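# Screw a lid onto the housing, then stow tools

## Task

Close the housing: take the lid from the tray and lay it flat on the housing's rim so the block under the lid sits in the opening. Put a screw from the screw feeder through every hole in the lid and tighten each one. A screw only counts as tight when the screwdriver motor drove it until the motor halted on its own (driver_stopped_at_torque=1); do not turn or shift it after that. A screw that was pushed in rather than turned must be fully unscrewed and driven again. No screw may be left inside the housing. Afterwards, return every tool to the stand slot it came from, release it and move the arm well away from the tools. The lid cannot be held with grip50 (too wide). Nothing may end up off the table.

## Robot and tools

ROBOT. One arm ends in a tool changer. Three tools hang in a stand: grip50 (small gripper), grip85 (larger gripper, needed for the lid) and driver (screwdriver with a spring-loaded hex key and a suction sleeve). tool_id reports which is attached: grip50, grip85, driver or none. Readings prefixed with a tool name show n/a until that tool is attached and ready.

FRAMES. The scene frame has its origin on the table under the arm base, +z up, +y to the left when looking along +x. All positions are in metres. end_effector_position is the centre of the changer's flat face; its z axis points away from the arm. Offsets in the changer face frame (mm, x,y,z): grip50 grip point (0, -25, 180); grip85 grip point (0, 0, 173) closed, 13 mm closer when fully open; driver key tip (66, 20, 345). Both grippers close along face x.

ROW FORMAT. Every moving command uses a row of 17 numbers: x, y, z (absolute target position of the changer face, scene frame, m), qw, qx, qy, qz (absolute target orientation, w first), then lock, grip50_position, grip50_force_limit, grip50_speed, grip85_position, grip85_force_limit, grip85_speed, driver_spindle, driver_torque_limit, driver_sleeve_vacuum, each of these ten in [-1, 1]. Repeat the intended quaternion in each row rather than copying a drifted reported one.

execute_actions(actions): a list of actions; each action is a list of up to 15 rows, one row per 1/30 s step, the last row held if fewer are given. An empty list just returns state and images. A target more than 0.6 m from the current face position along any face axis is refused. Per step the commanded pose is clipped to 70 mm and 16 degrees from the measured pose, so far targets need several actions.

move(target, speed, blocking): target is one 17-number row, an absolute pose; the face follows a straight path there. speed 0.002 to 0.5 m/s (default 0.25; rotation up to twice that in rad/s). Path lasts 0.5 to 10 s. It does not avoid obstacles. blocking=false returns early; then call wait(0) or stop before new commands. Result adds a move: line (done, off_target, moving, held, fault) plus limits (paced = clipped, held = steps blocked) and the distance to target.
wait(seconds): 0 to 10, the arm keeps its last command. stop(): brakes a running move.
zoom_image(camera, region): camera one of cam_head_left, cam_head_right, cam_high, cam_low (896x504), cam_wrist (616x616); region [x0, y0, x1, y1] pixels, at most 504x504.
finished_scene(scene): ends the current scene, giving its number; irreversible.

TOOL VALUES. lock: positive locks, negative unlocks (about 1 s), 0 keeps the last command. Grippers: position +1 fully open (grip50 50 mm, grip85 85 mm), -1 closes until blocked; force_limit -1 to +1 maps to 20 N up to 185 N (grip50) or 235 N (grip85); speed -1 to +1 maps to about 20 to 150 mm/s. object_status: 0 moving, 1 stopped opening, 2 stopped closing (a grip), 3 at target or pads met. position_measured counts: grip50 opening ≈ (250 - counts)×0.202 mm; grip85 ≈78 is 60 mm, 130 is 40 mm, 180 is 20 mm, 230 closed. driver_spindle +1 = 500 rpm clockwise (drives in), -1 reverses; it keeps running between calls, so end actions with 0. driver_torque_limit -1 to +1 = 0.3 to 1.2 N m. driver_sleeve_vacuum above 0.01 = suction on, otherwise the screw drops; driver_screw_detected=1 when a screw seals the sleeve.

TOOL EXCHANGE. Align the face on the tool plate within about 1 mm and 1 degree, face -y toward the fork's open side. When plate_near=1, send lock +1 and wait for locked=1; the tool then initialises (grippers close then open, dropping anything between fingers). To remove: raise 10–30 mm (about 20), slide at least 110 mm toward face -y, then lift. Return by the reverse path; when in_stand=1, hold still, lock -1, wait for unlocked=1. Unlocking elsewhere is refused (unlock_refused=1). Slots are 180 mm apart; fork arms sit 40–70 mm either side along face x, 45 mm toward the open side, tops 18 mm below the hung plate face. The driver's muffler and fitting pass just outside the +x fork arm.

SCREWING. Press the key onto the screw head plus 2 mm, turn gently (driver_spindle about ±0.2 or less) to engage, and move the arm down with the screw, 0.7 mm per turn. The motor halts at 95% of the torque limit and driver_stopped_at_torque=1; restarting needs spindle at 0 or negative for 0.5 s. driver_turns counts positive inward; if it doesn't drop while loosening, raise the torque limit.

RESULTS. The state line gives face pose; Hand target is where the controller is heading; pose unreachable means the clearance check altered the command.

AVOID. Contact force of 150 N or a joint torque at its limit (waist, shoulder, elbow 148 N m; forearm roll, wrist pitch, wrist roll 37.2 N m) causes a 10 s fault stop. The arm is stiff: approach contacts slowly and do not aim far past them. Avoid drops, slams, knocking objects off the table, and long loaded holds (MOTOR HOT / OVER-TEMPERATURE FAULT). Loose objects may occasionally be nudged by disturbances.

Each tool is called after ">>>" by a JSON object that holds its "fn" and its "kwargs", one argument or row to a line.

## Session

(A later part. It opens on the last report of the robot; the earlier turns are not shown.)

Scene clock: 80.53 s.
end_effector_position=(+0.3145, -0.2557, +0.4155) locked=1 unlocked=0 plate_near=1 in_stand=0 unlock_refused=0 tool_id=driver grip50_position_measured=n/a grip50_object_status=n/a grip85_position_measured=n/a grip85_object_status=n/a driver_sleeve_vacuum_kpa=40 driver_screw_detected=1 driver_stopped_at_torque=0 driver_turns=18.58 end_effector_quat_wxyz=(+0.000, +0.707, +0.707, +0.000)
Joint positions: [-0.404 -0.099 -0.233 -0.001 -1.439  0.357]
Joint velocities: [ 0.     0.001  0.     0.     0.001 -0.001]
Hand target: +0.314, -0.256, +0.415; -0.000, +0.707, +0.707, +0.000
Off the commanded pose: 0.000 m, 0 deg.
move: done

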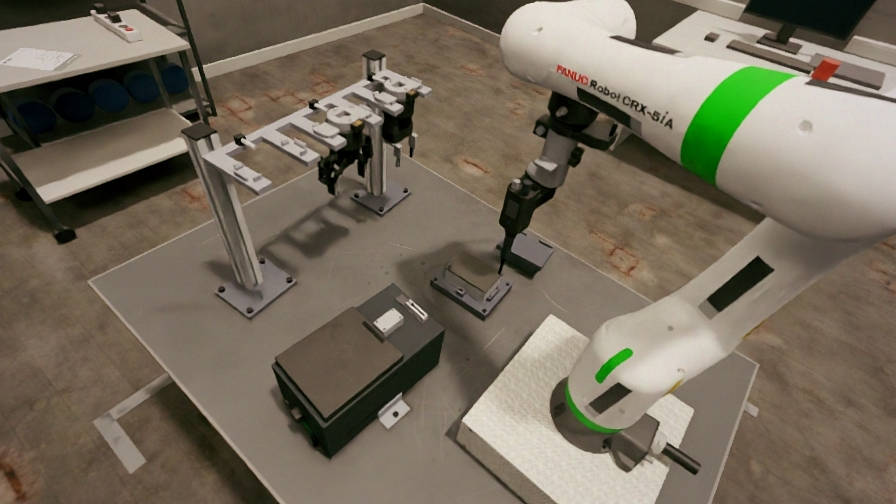

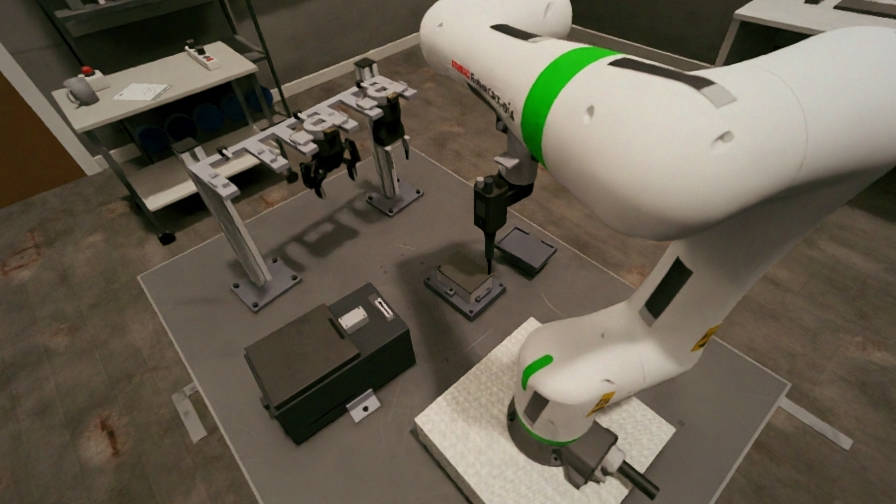

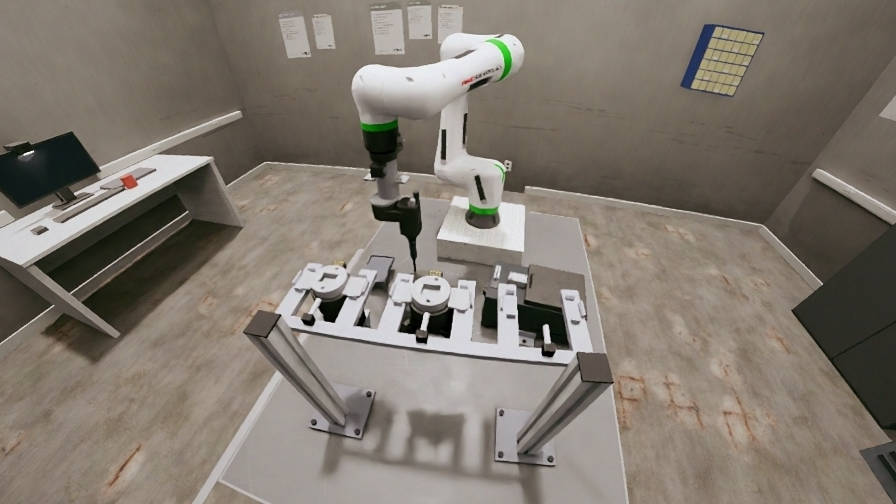

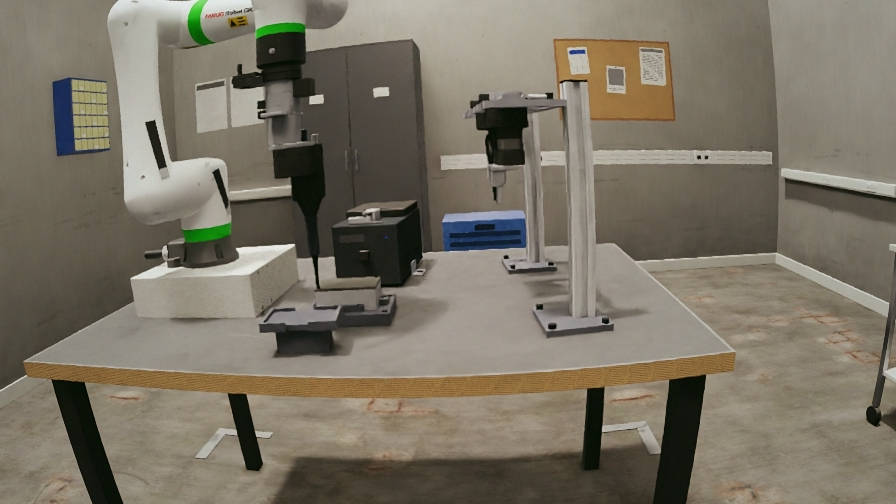

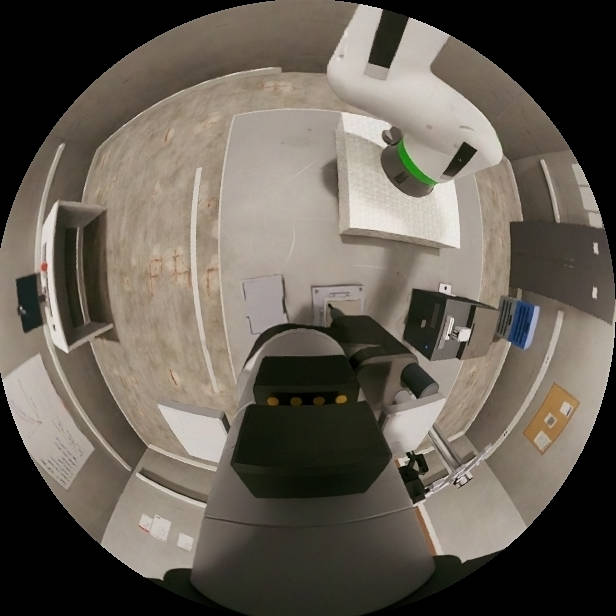

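>>> {"fn": "move", "kwargs": {
  "target": [0.3145,-0.2557,0.414,0,0.7071,0.7071,0,0,1,0,0,1,0,0,0.33,0,1],
  "speed": 0.002
}}

Scene clock: 81.60 s.
end_effector_position=(+0.3145, -0.2557, +0.4140) locked=1 unlocked=0 plate_near=1 in_stand=0 unlock_refused=0 tool_id=driver grip50_position_measured=n/a grip50_object_status=n/a grip85_position_measured=n/a grip85_object_status=n/a driver_sleeve_vacuum_kpa=40 driver_screw_detected=1 driver_stopped_at_torque=1 driver_turns=18.67 end_effector_quat_wxyz=(-0.000, +0.707, +0.707, +0.000)
Joint positions: [-0.404 -0.098 -0.236 -0.001 -1.436  0.357]
Joint velocities: [-0.001 -0.    -0.001  0.     0.002 -0.001]
Hand target: +0.314, -0.256, +0.414; -0.000, +0.707, +0.707, +0.000
Off the commanded pose: 0.000 m, 0 deg.
move: done

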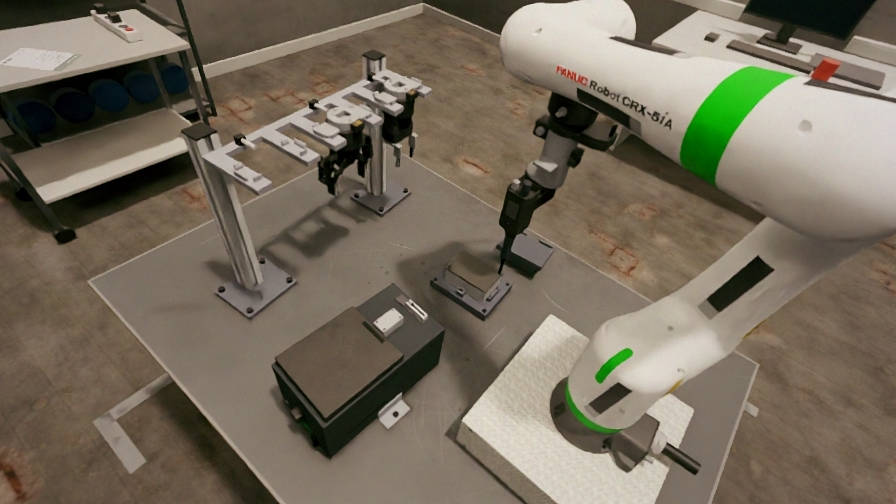

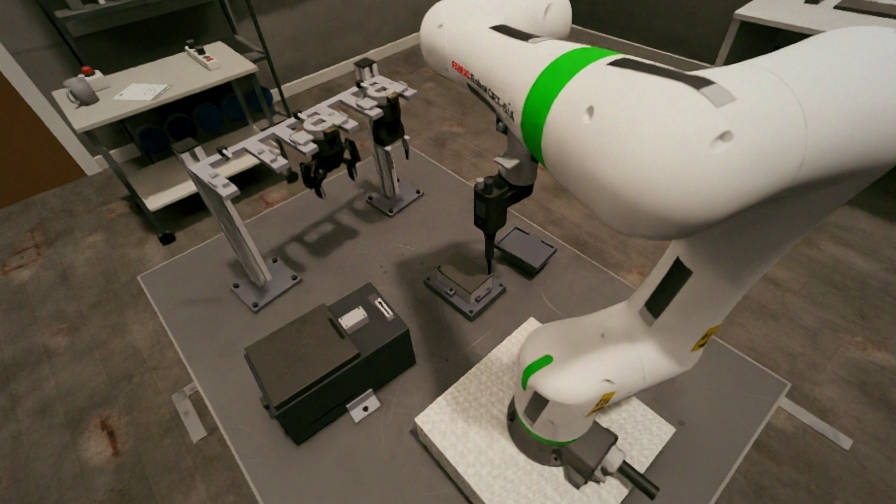

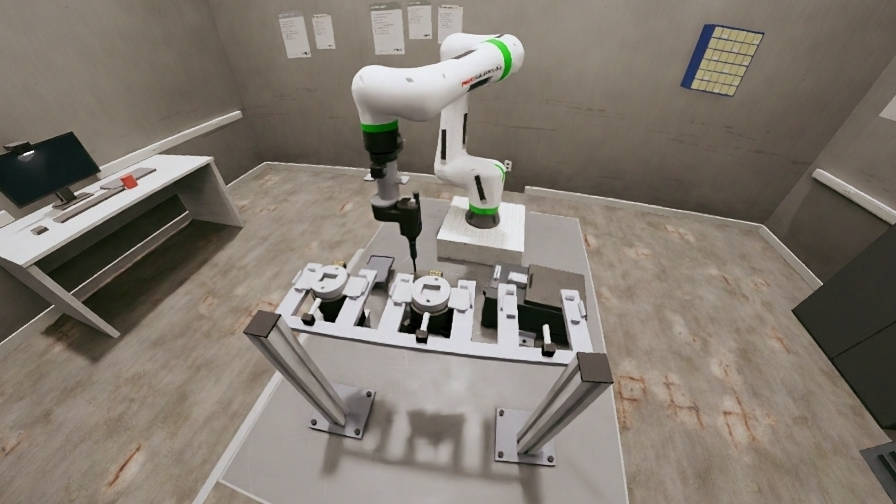

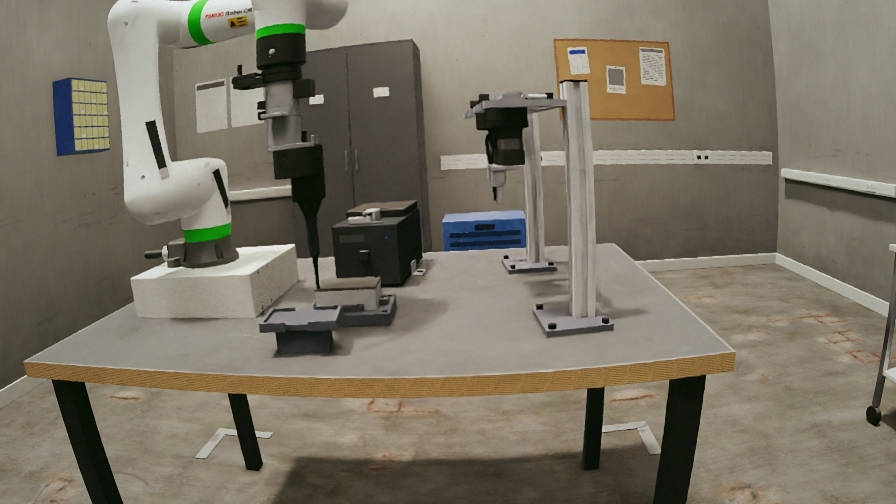

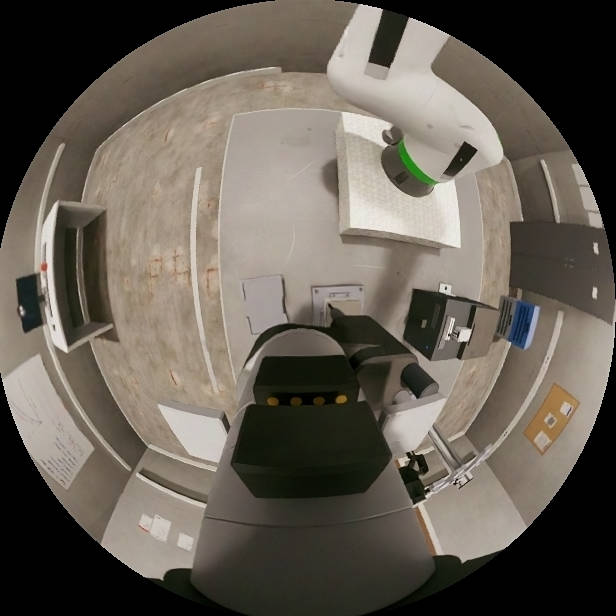

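>>> {"fn": "move", "kwargs": {
  "target": [0.3145,-0.2557,0.435,0,0.7071,0.7071,0,0,1,0,0,1,0,0,0,0,0],
  "speed": 0.04
}}

>>> {"fn": "move", "kwargs": {
  "target": [0.4173,-0.1844,0.44,0,0.7071,0.7071,0,0,1,0,0,1,0,0,0,0,0],
  "speed": 0.15
}}

>>> {"fn": "zoom_image", "kwargs": {
  "camera": "cam_head_left",
  "region": [440,245,506,295]
}}

>>> {"fn": "zoom_image", "kwargs": {
  "camera": "cam_low",
  "region": [360,260,390,290]
}}

>>> {"fn": "zoom_image", "kwargs": {
  "camera": "cam_low",
  "region": [305,268,335,298]
}}

Scene clock: 82.90 s.
end_effector_position=(+0.3145, -0.2557, +0.4350) locked=1 unlocked=0 plate_near=1 in_stand=0 unlock_refused=0 tool_id=driver grip50_position_measured=n/a grip50_object_status=n/a grip85_position_measured=n/a grip85_object_status=n/a driver_sleeve_vacuum_kpa=0 driver_screw_detected=0 driver_stopped_at_torque=1 driver_turns=18.67 end_effector_quat_wxyz=(+0.000, +0.707, +0.707, -0.000)
Joint positions: [-0.404 -0.104 -0.192 -0.001 -1.485  0.357]
Joint velocities: [-0.    -0.001  0.001 -0.     0.001  0.001]
Hand target: +0.315, -0.256, +0.435; +0.000, +0.707, +0.707, -0.000
Off the commanded pose: 0.000 m, 0 deg.
move: done

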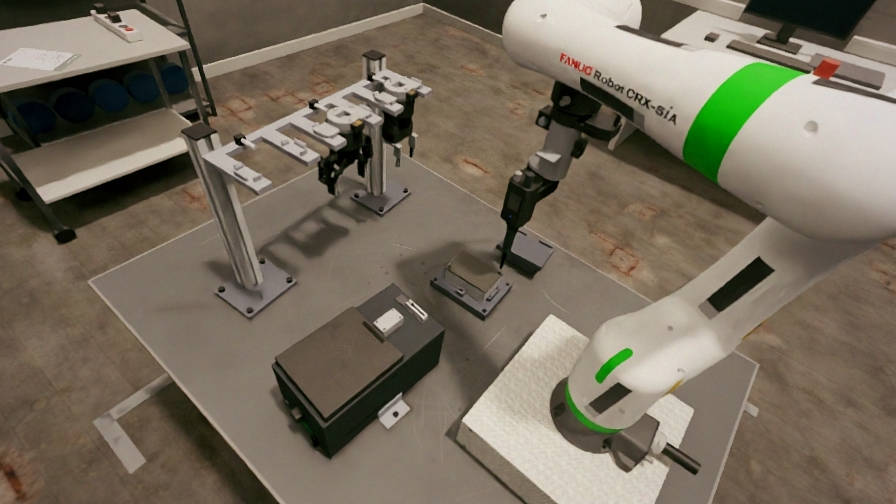

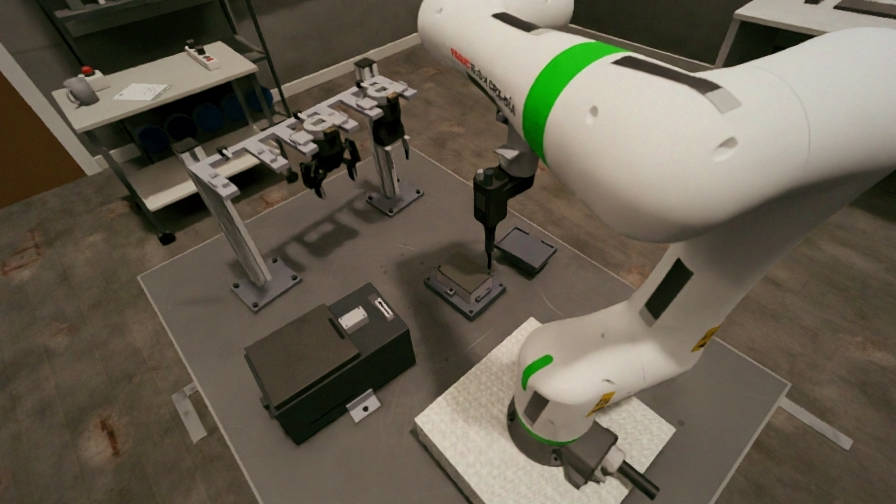

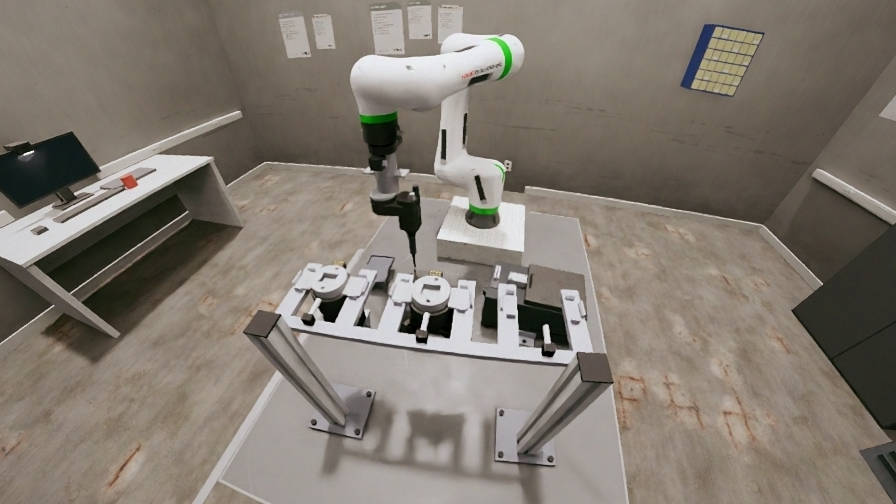

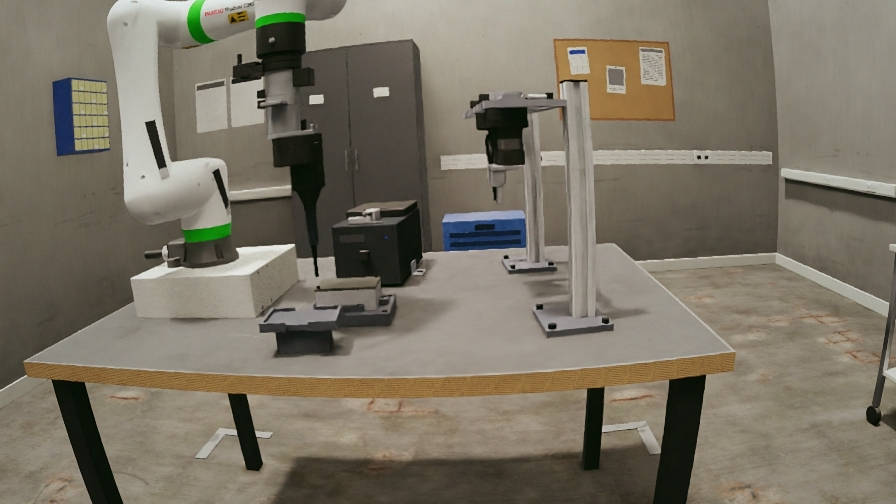

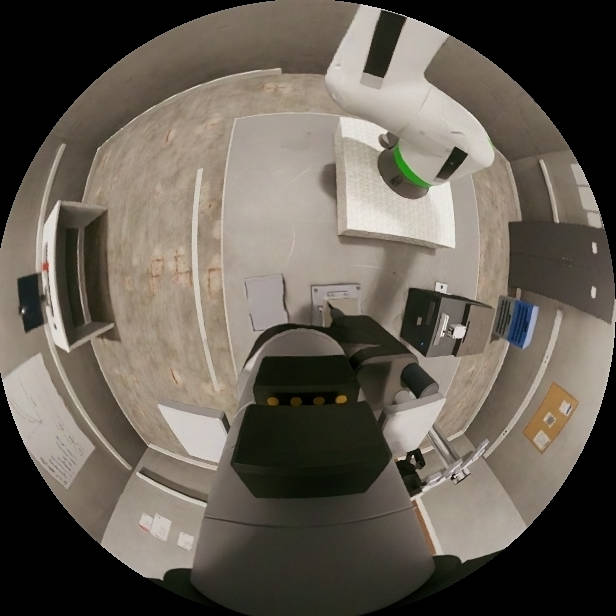

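Scene clock: 84.10 s.
end_effector_position=(+0.4172, -0.1840, +0.4399) locked=1 unlocked=0 plate_near=1 in_stand=0 unlock_refused=0 tool_id=driver grip50_position_measured=n/a grip50_object_status=n/a grip85_position_measured=n/a grip85_object_status=n/a driver_sleeve_vacuum_kpa=0 driver_screw_detected=0 driver_stopped_at_torque=1 driver_turns=18.67 end_effector_quat_wxyz=(+0.000, +0.707, +0.707, +0.000)
Joint positions: [-0.175  0.025 -0.057 -0.001 -1.491  0.128]
Joint velocities: [ 0.     0.002  0.001 -0.     0.    -0.002]
Hand target: +0.417, -0.184, +0.440; +0.000, +0.707, +0.707, +0.000
Off the commanded pose: 0.000 m, 0 deg.
move: done

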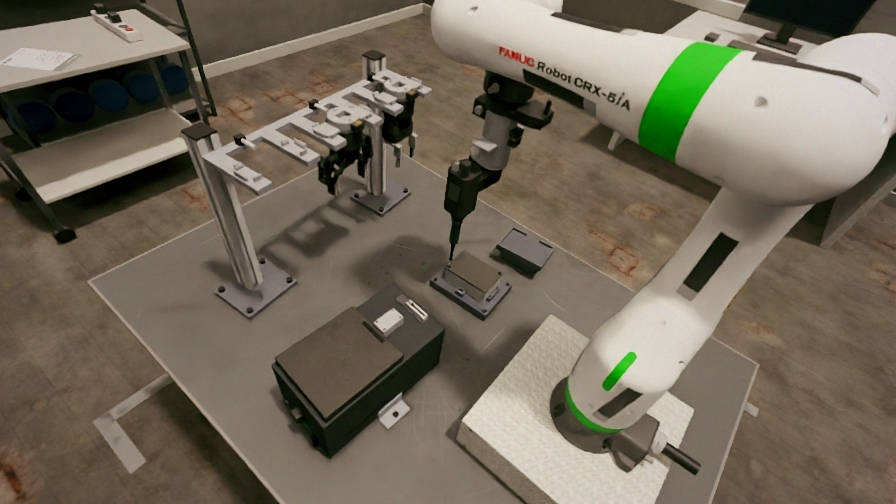

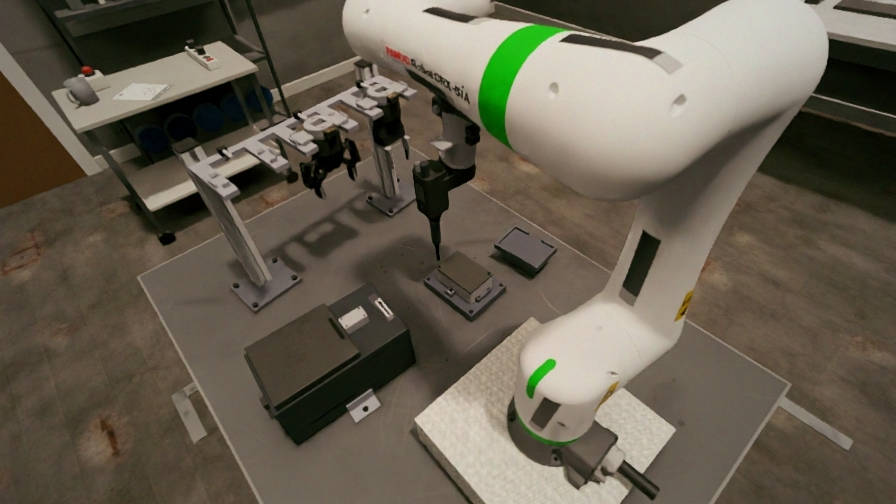

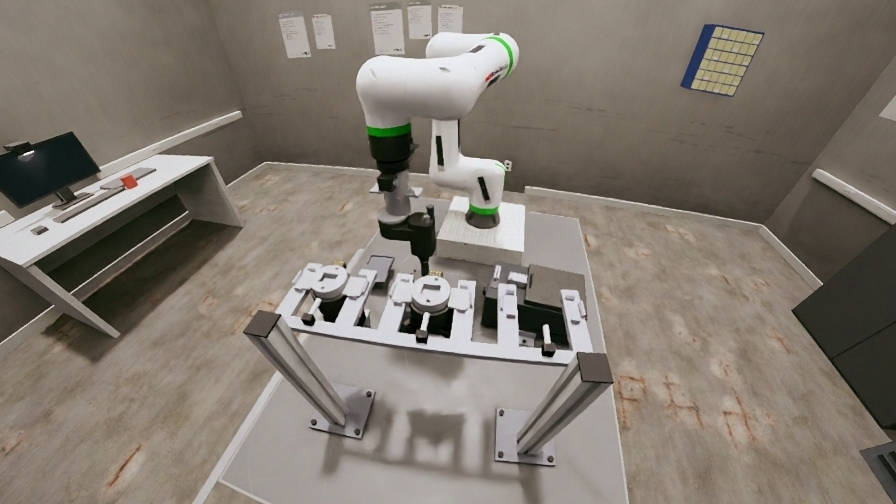

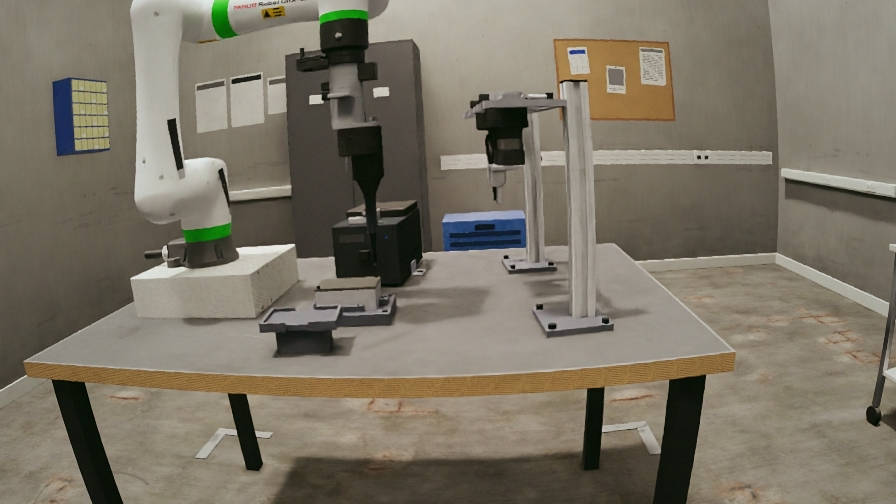

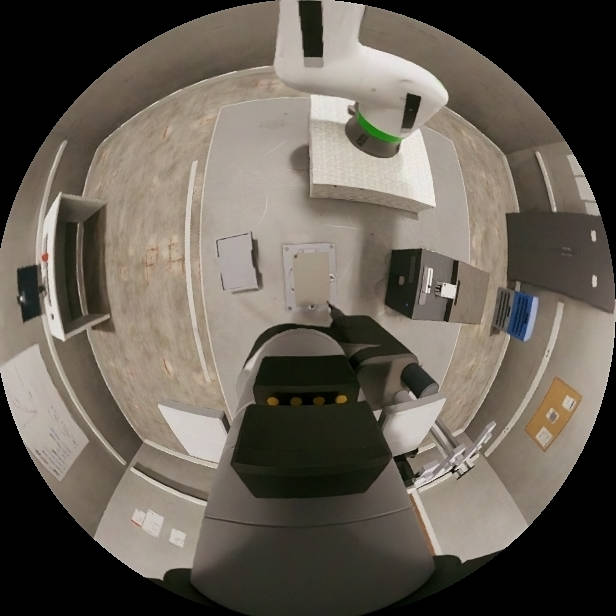

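Region (440, 245, 506, 295) of cam_head_left's 896x504 image, scaled by 7.636, with more detail than that image has; it fills the top 382 rows of this view, and the rest is white.

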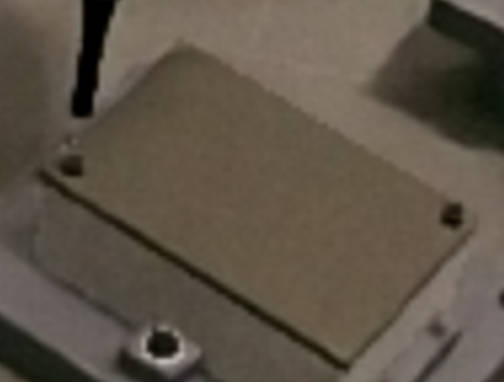

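Region (360, 260, 390, 290) of cam_low's 896x504 image, scaled by 16.800, with more detail than that image has.

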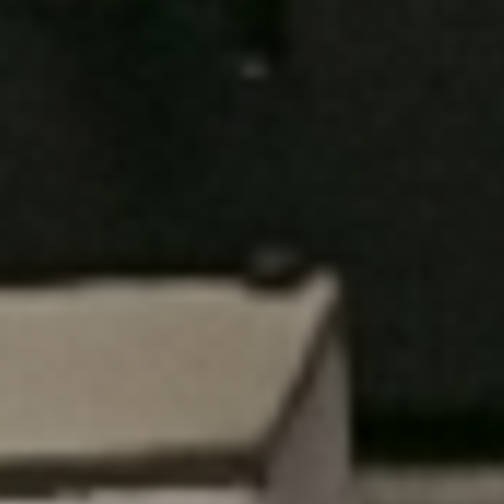

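Region (305, 268, 335, 298) of cam_low's 896x504 image, scaled by 16.800, with more detail than that image has.

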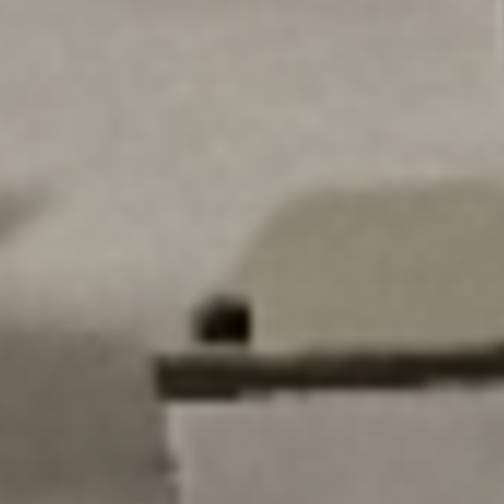

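>>> {"fn": "move", "kwargs": {
  "target": [0.4173,-0.1844,0.4145,0,0.7071,0.7071,0,0,1,0,0,1,0,0,0,1,1],
  "speed": 0.015
}}

>>> {"fn": "execute_actions", "kwargs": {
  "actions": [
    [[0.4173,-0.1844,0.4145,0,0.7071,0.7071,0,0,1,0,0,1,0,0,-0.15,1,1]],
    [[0.4173,-0.1844,0.4145,0,0.7071,0.7071,0,0,1,0,0,1,0,0,0,1,1]]
  ]
}}

Scene clock: 86.23 s.
end_effector_position=(+0.4172, -0.1844, +0.4145) locked=1 unlocked=0 plate_near=1 in_stand=0 unlock_refused=0 tool_id=driver grip50_position_measured=n/a grip50_object_status=n/a grip85_position_measured=n/a grip85_object_status=n/a driver_sleeve_vacuum_kpa=40 driver_screw_detected=1 driver_stopped_at_torque=1 driver_turns=18.67 end_effector_quat_wxyz=(-0.000, +0.707, +0.707, +0.000)
Joint positions: [-0.176  0.032 -0.109 -0.001 -1.432  0.129]
Joint velocities: [ 0.001  0.001 -0.002 -0.001 -0.001  0.   ]
Hand target: +0.417, -0.184, +0.414; -0.000, +0.707, +0.707, +0.000
Off the commanded pose: 0.000 m, 0 deg.
move: done

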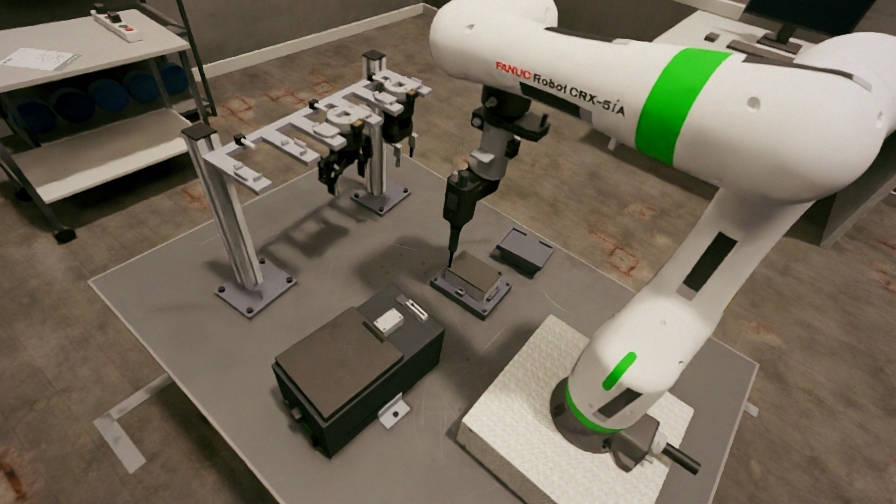

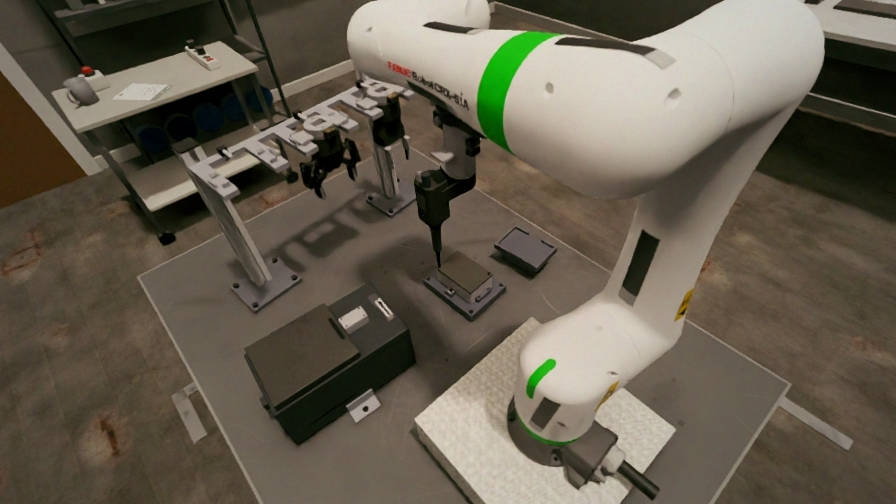

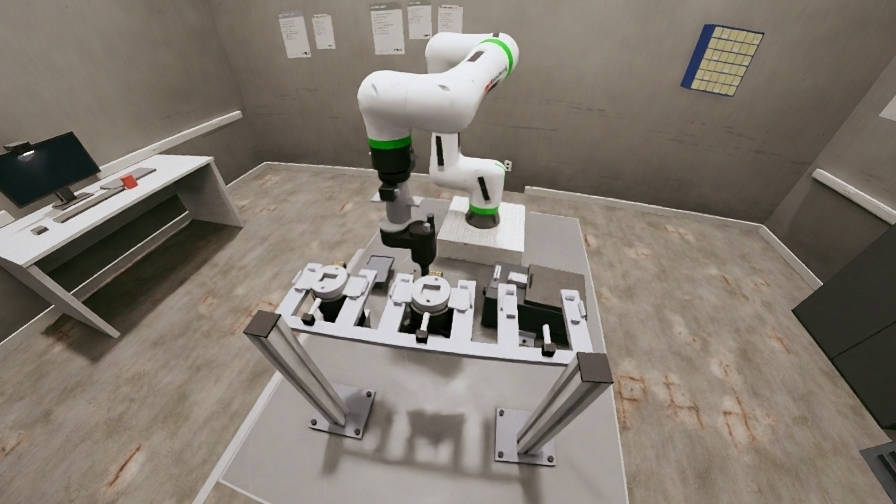

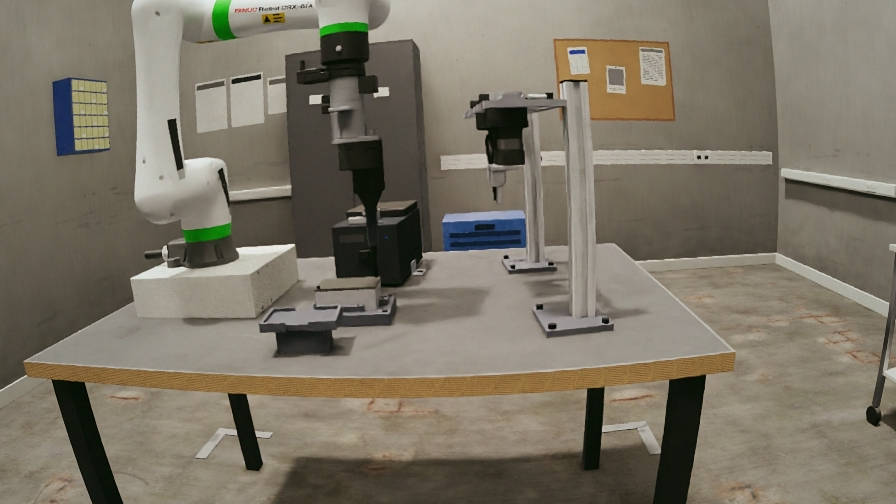

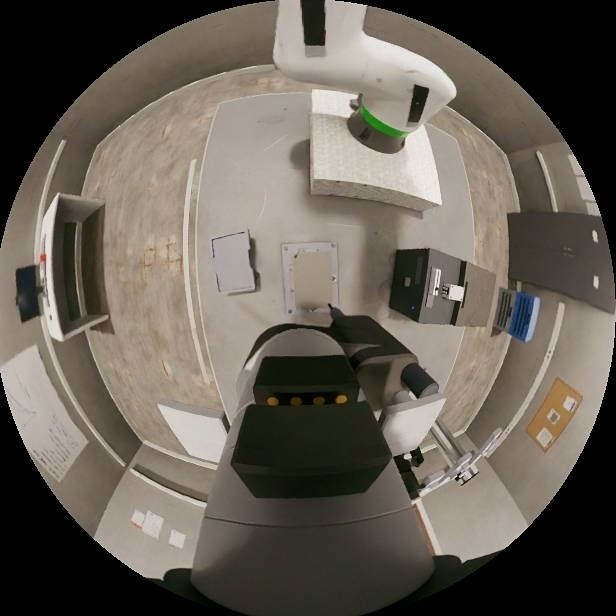

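Scene clock: 87.23 s.
end_effector_position=(+0.4173, -0.1844, +0.4145) locked=1 unlocked=0 plate_near=1 in_stand=0 unlock_refused=0 tool_id=driver grip50_position_measured=n/a grip50_object_status=n/a grip85_position_measured=n/a grip85_object_status=n/a driver_sleeve_vacuum_kpa=40 driver_screw_detected=1 driver_stopped_at_torque=1 driver_turns=18.08 end_effector_quat_wxyz=(-0.000, +0.707, +0.707, +0.000)
Joint positions: [-0.176  0.033 -0.109 -0.001 -1.432  0.129]
Joint velocities: [ 0.001  0.    -0.001  0.    -0.     0.   ]
Hand target: +0.417, -0.184, +0.414; -0.000, +0.707, +0.707, +0.000
Off the commanded pose: 0.000 m, 0 deg.

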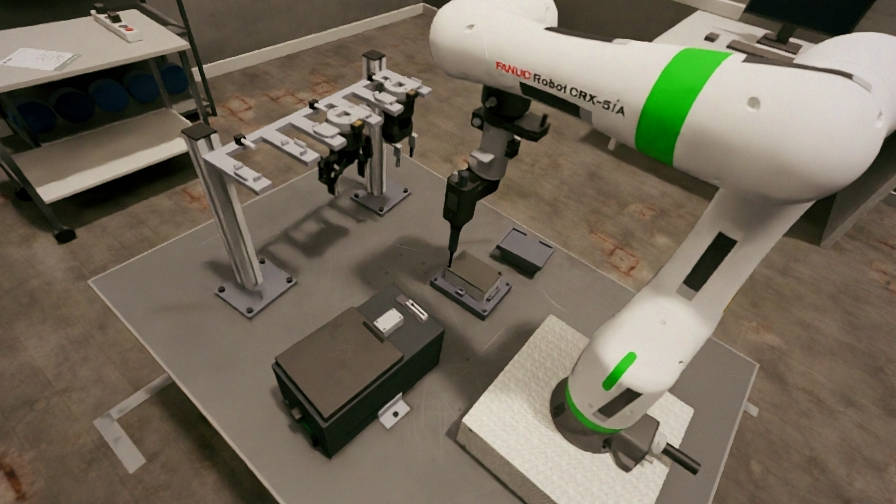

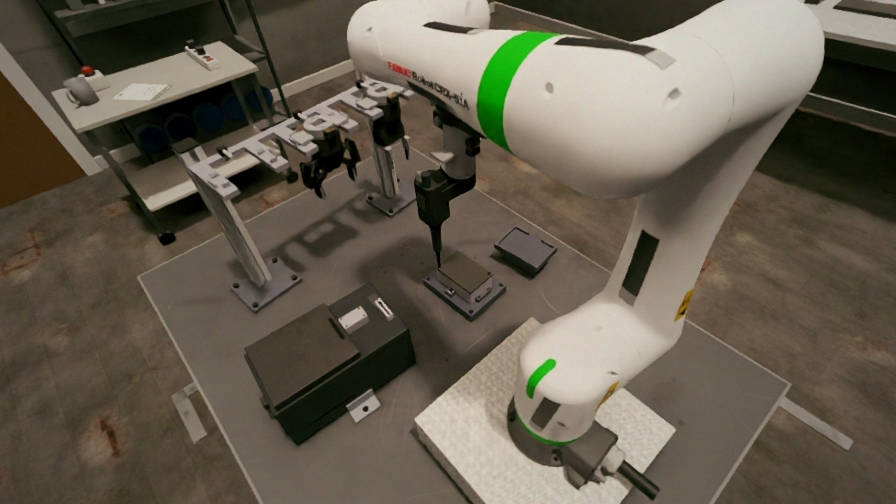

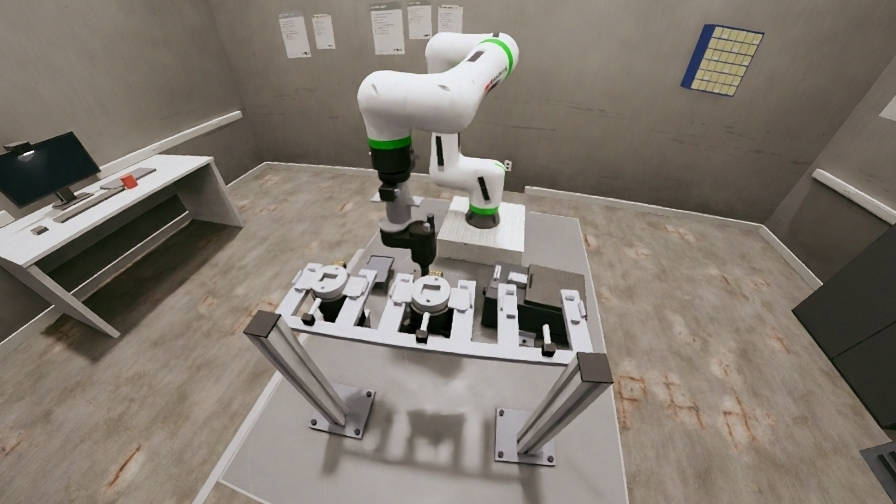

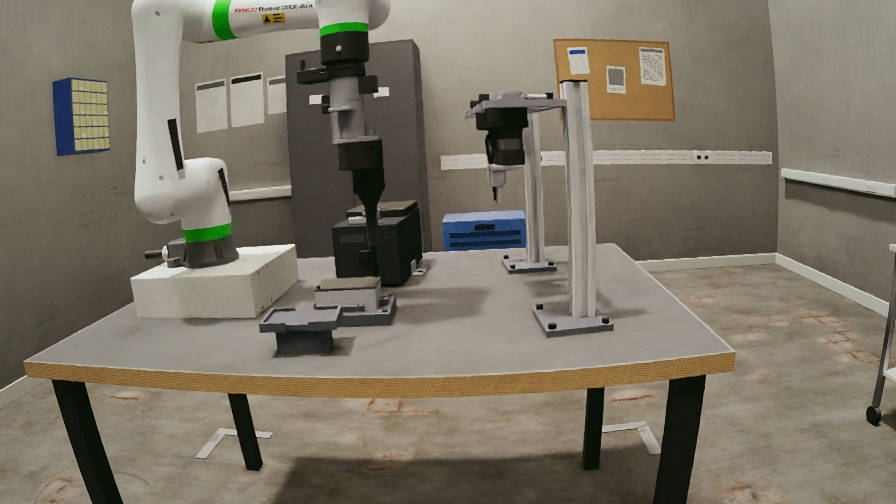

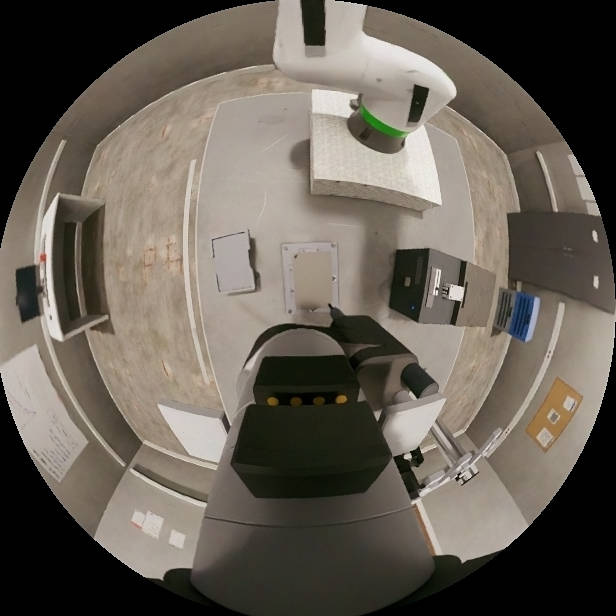

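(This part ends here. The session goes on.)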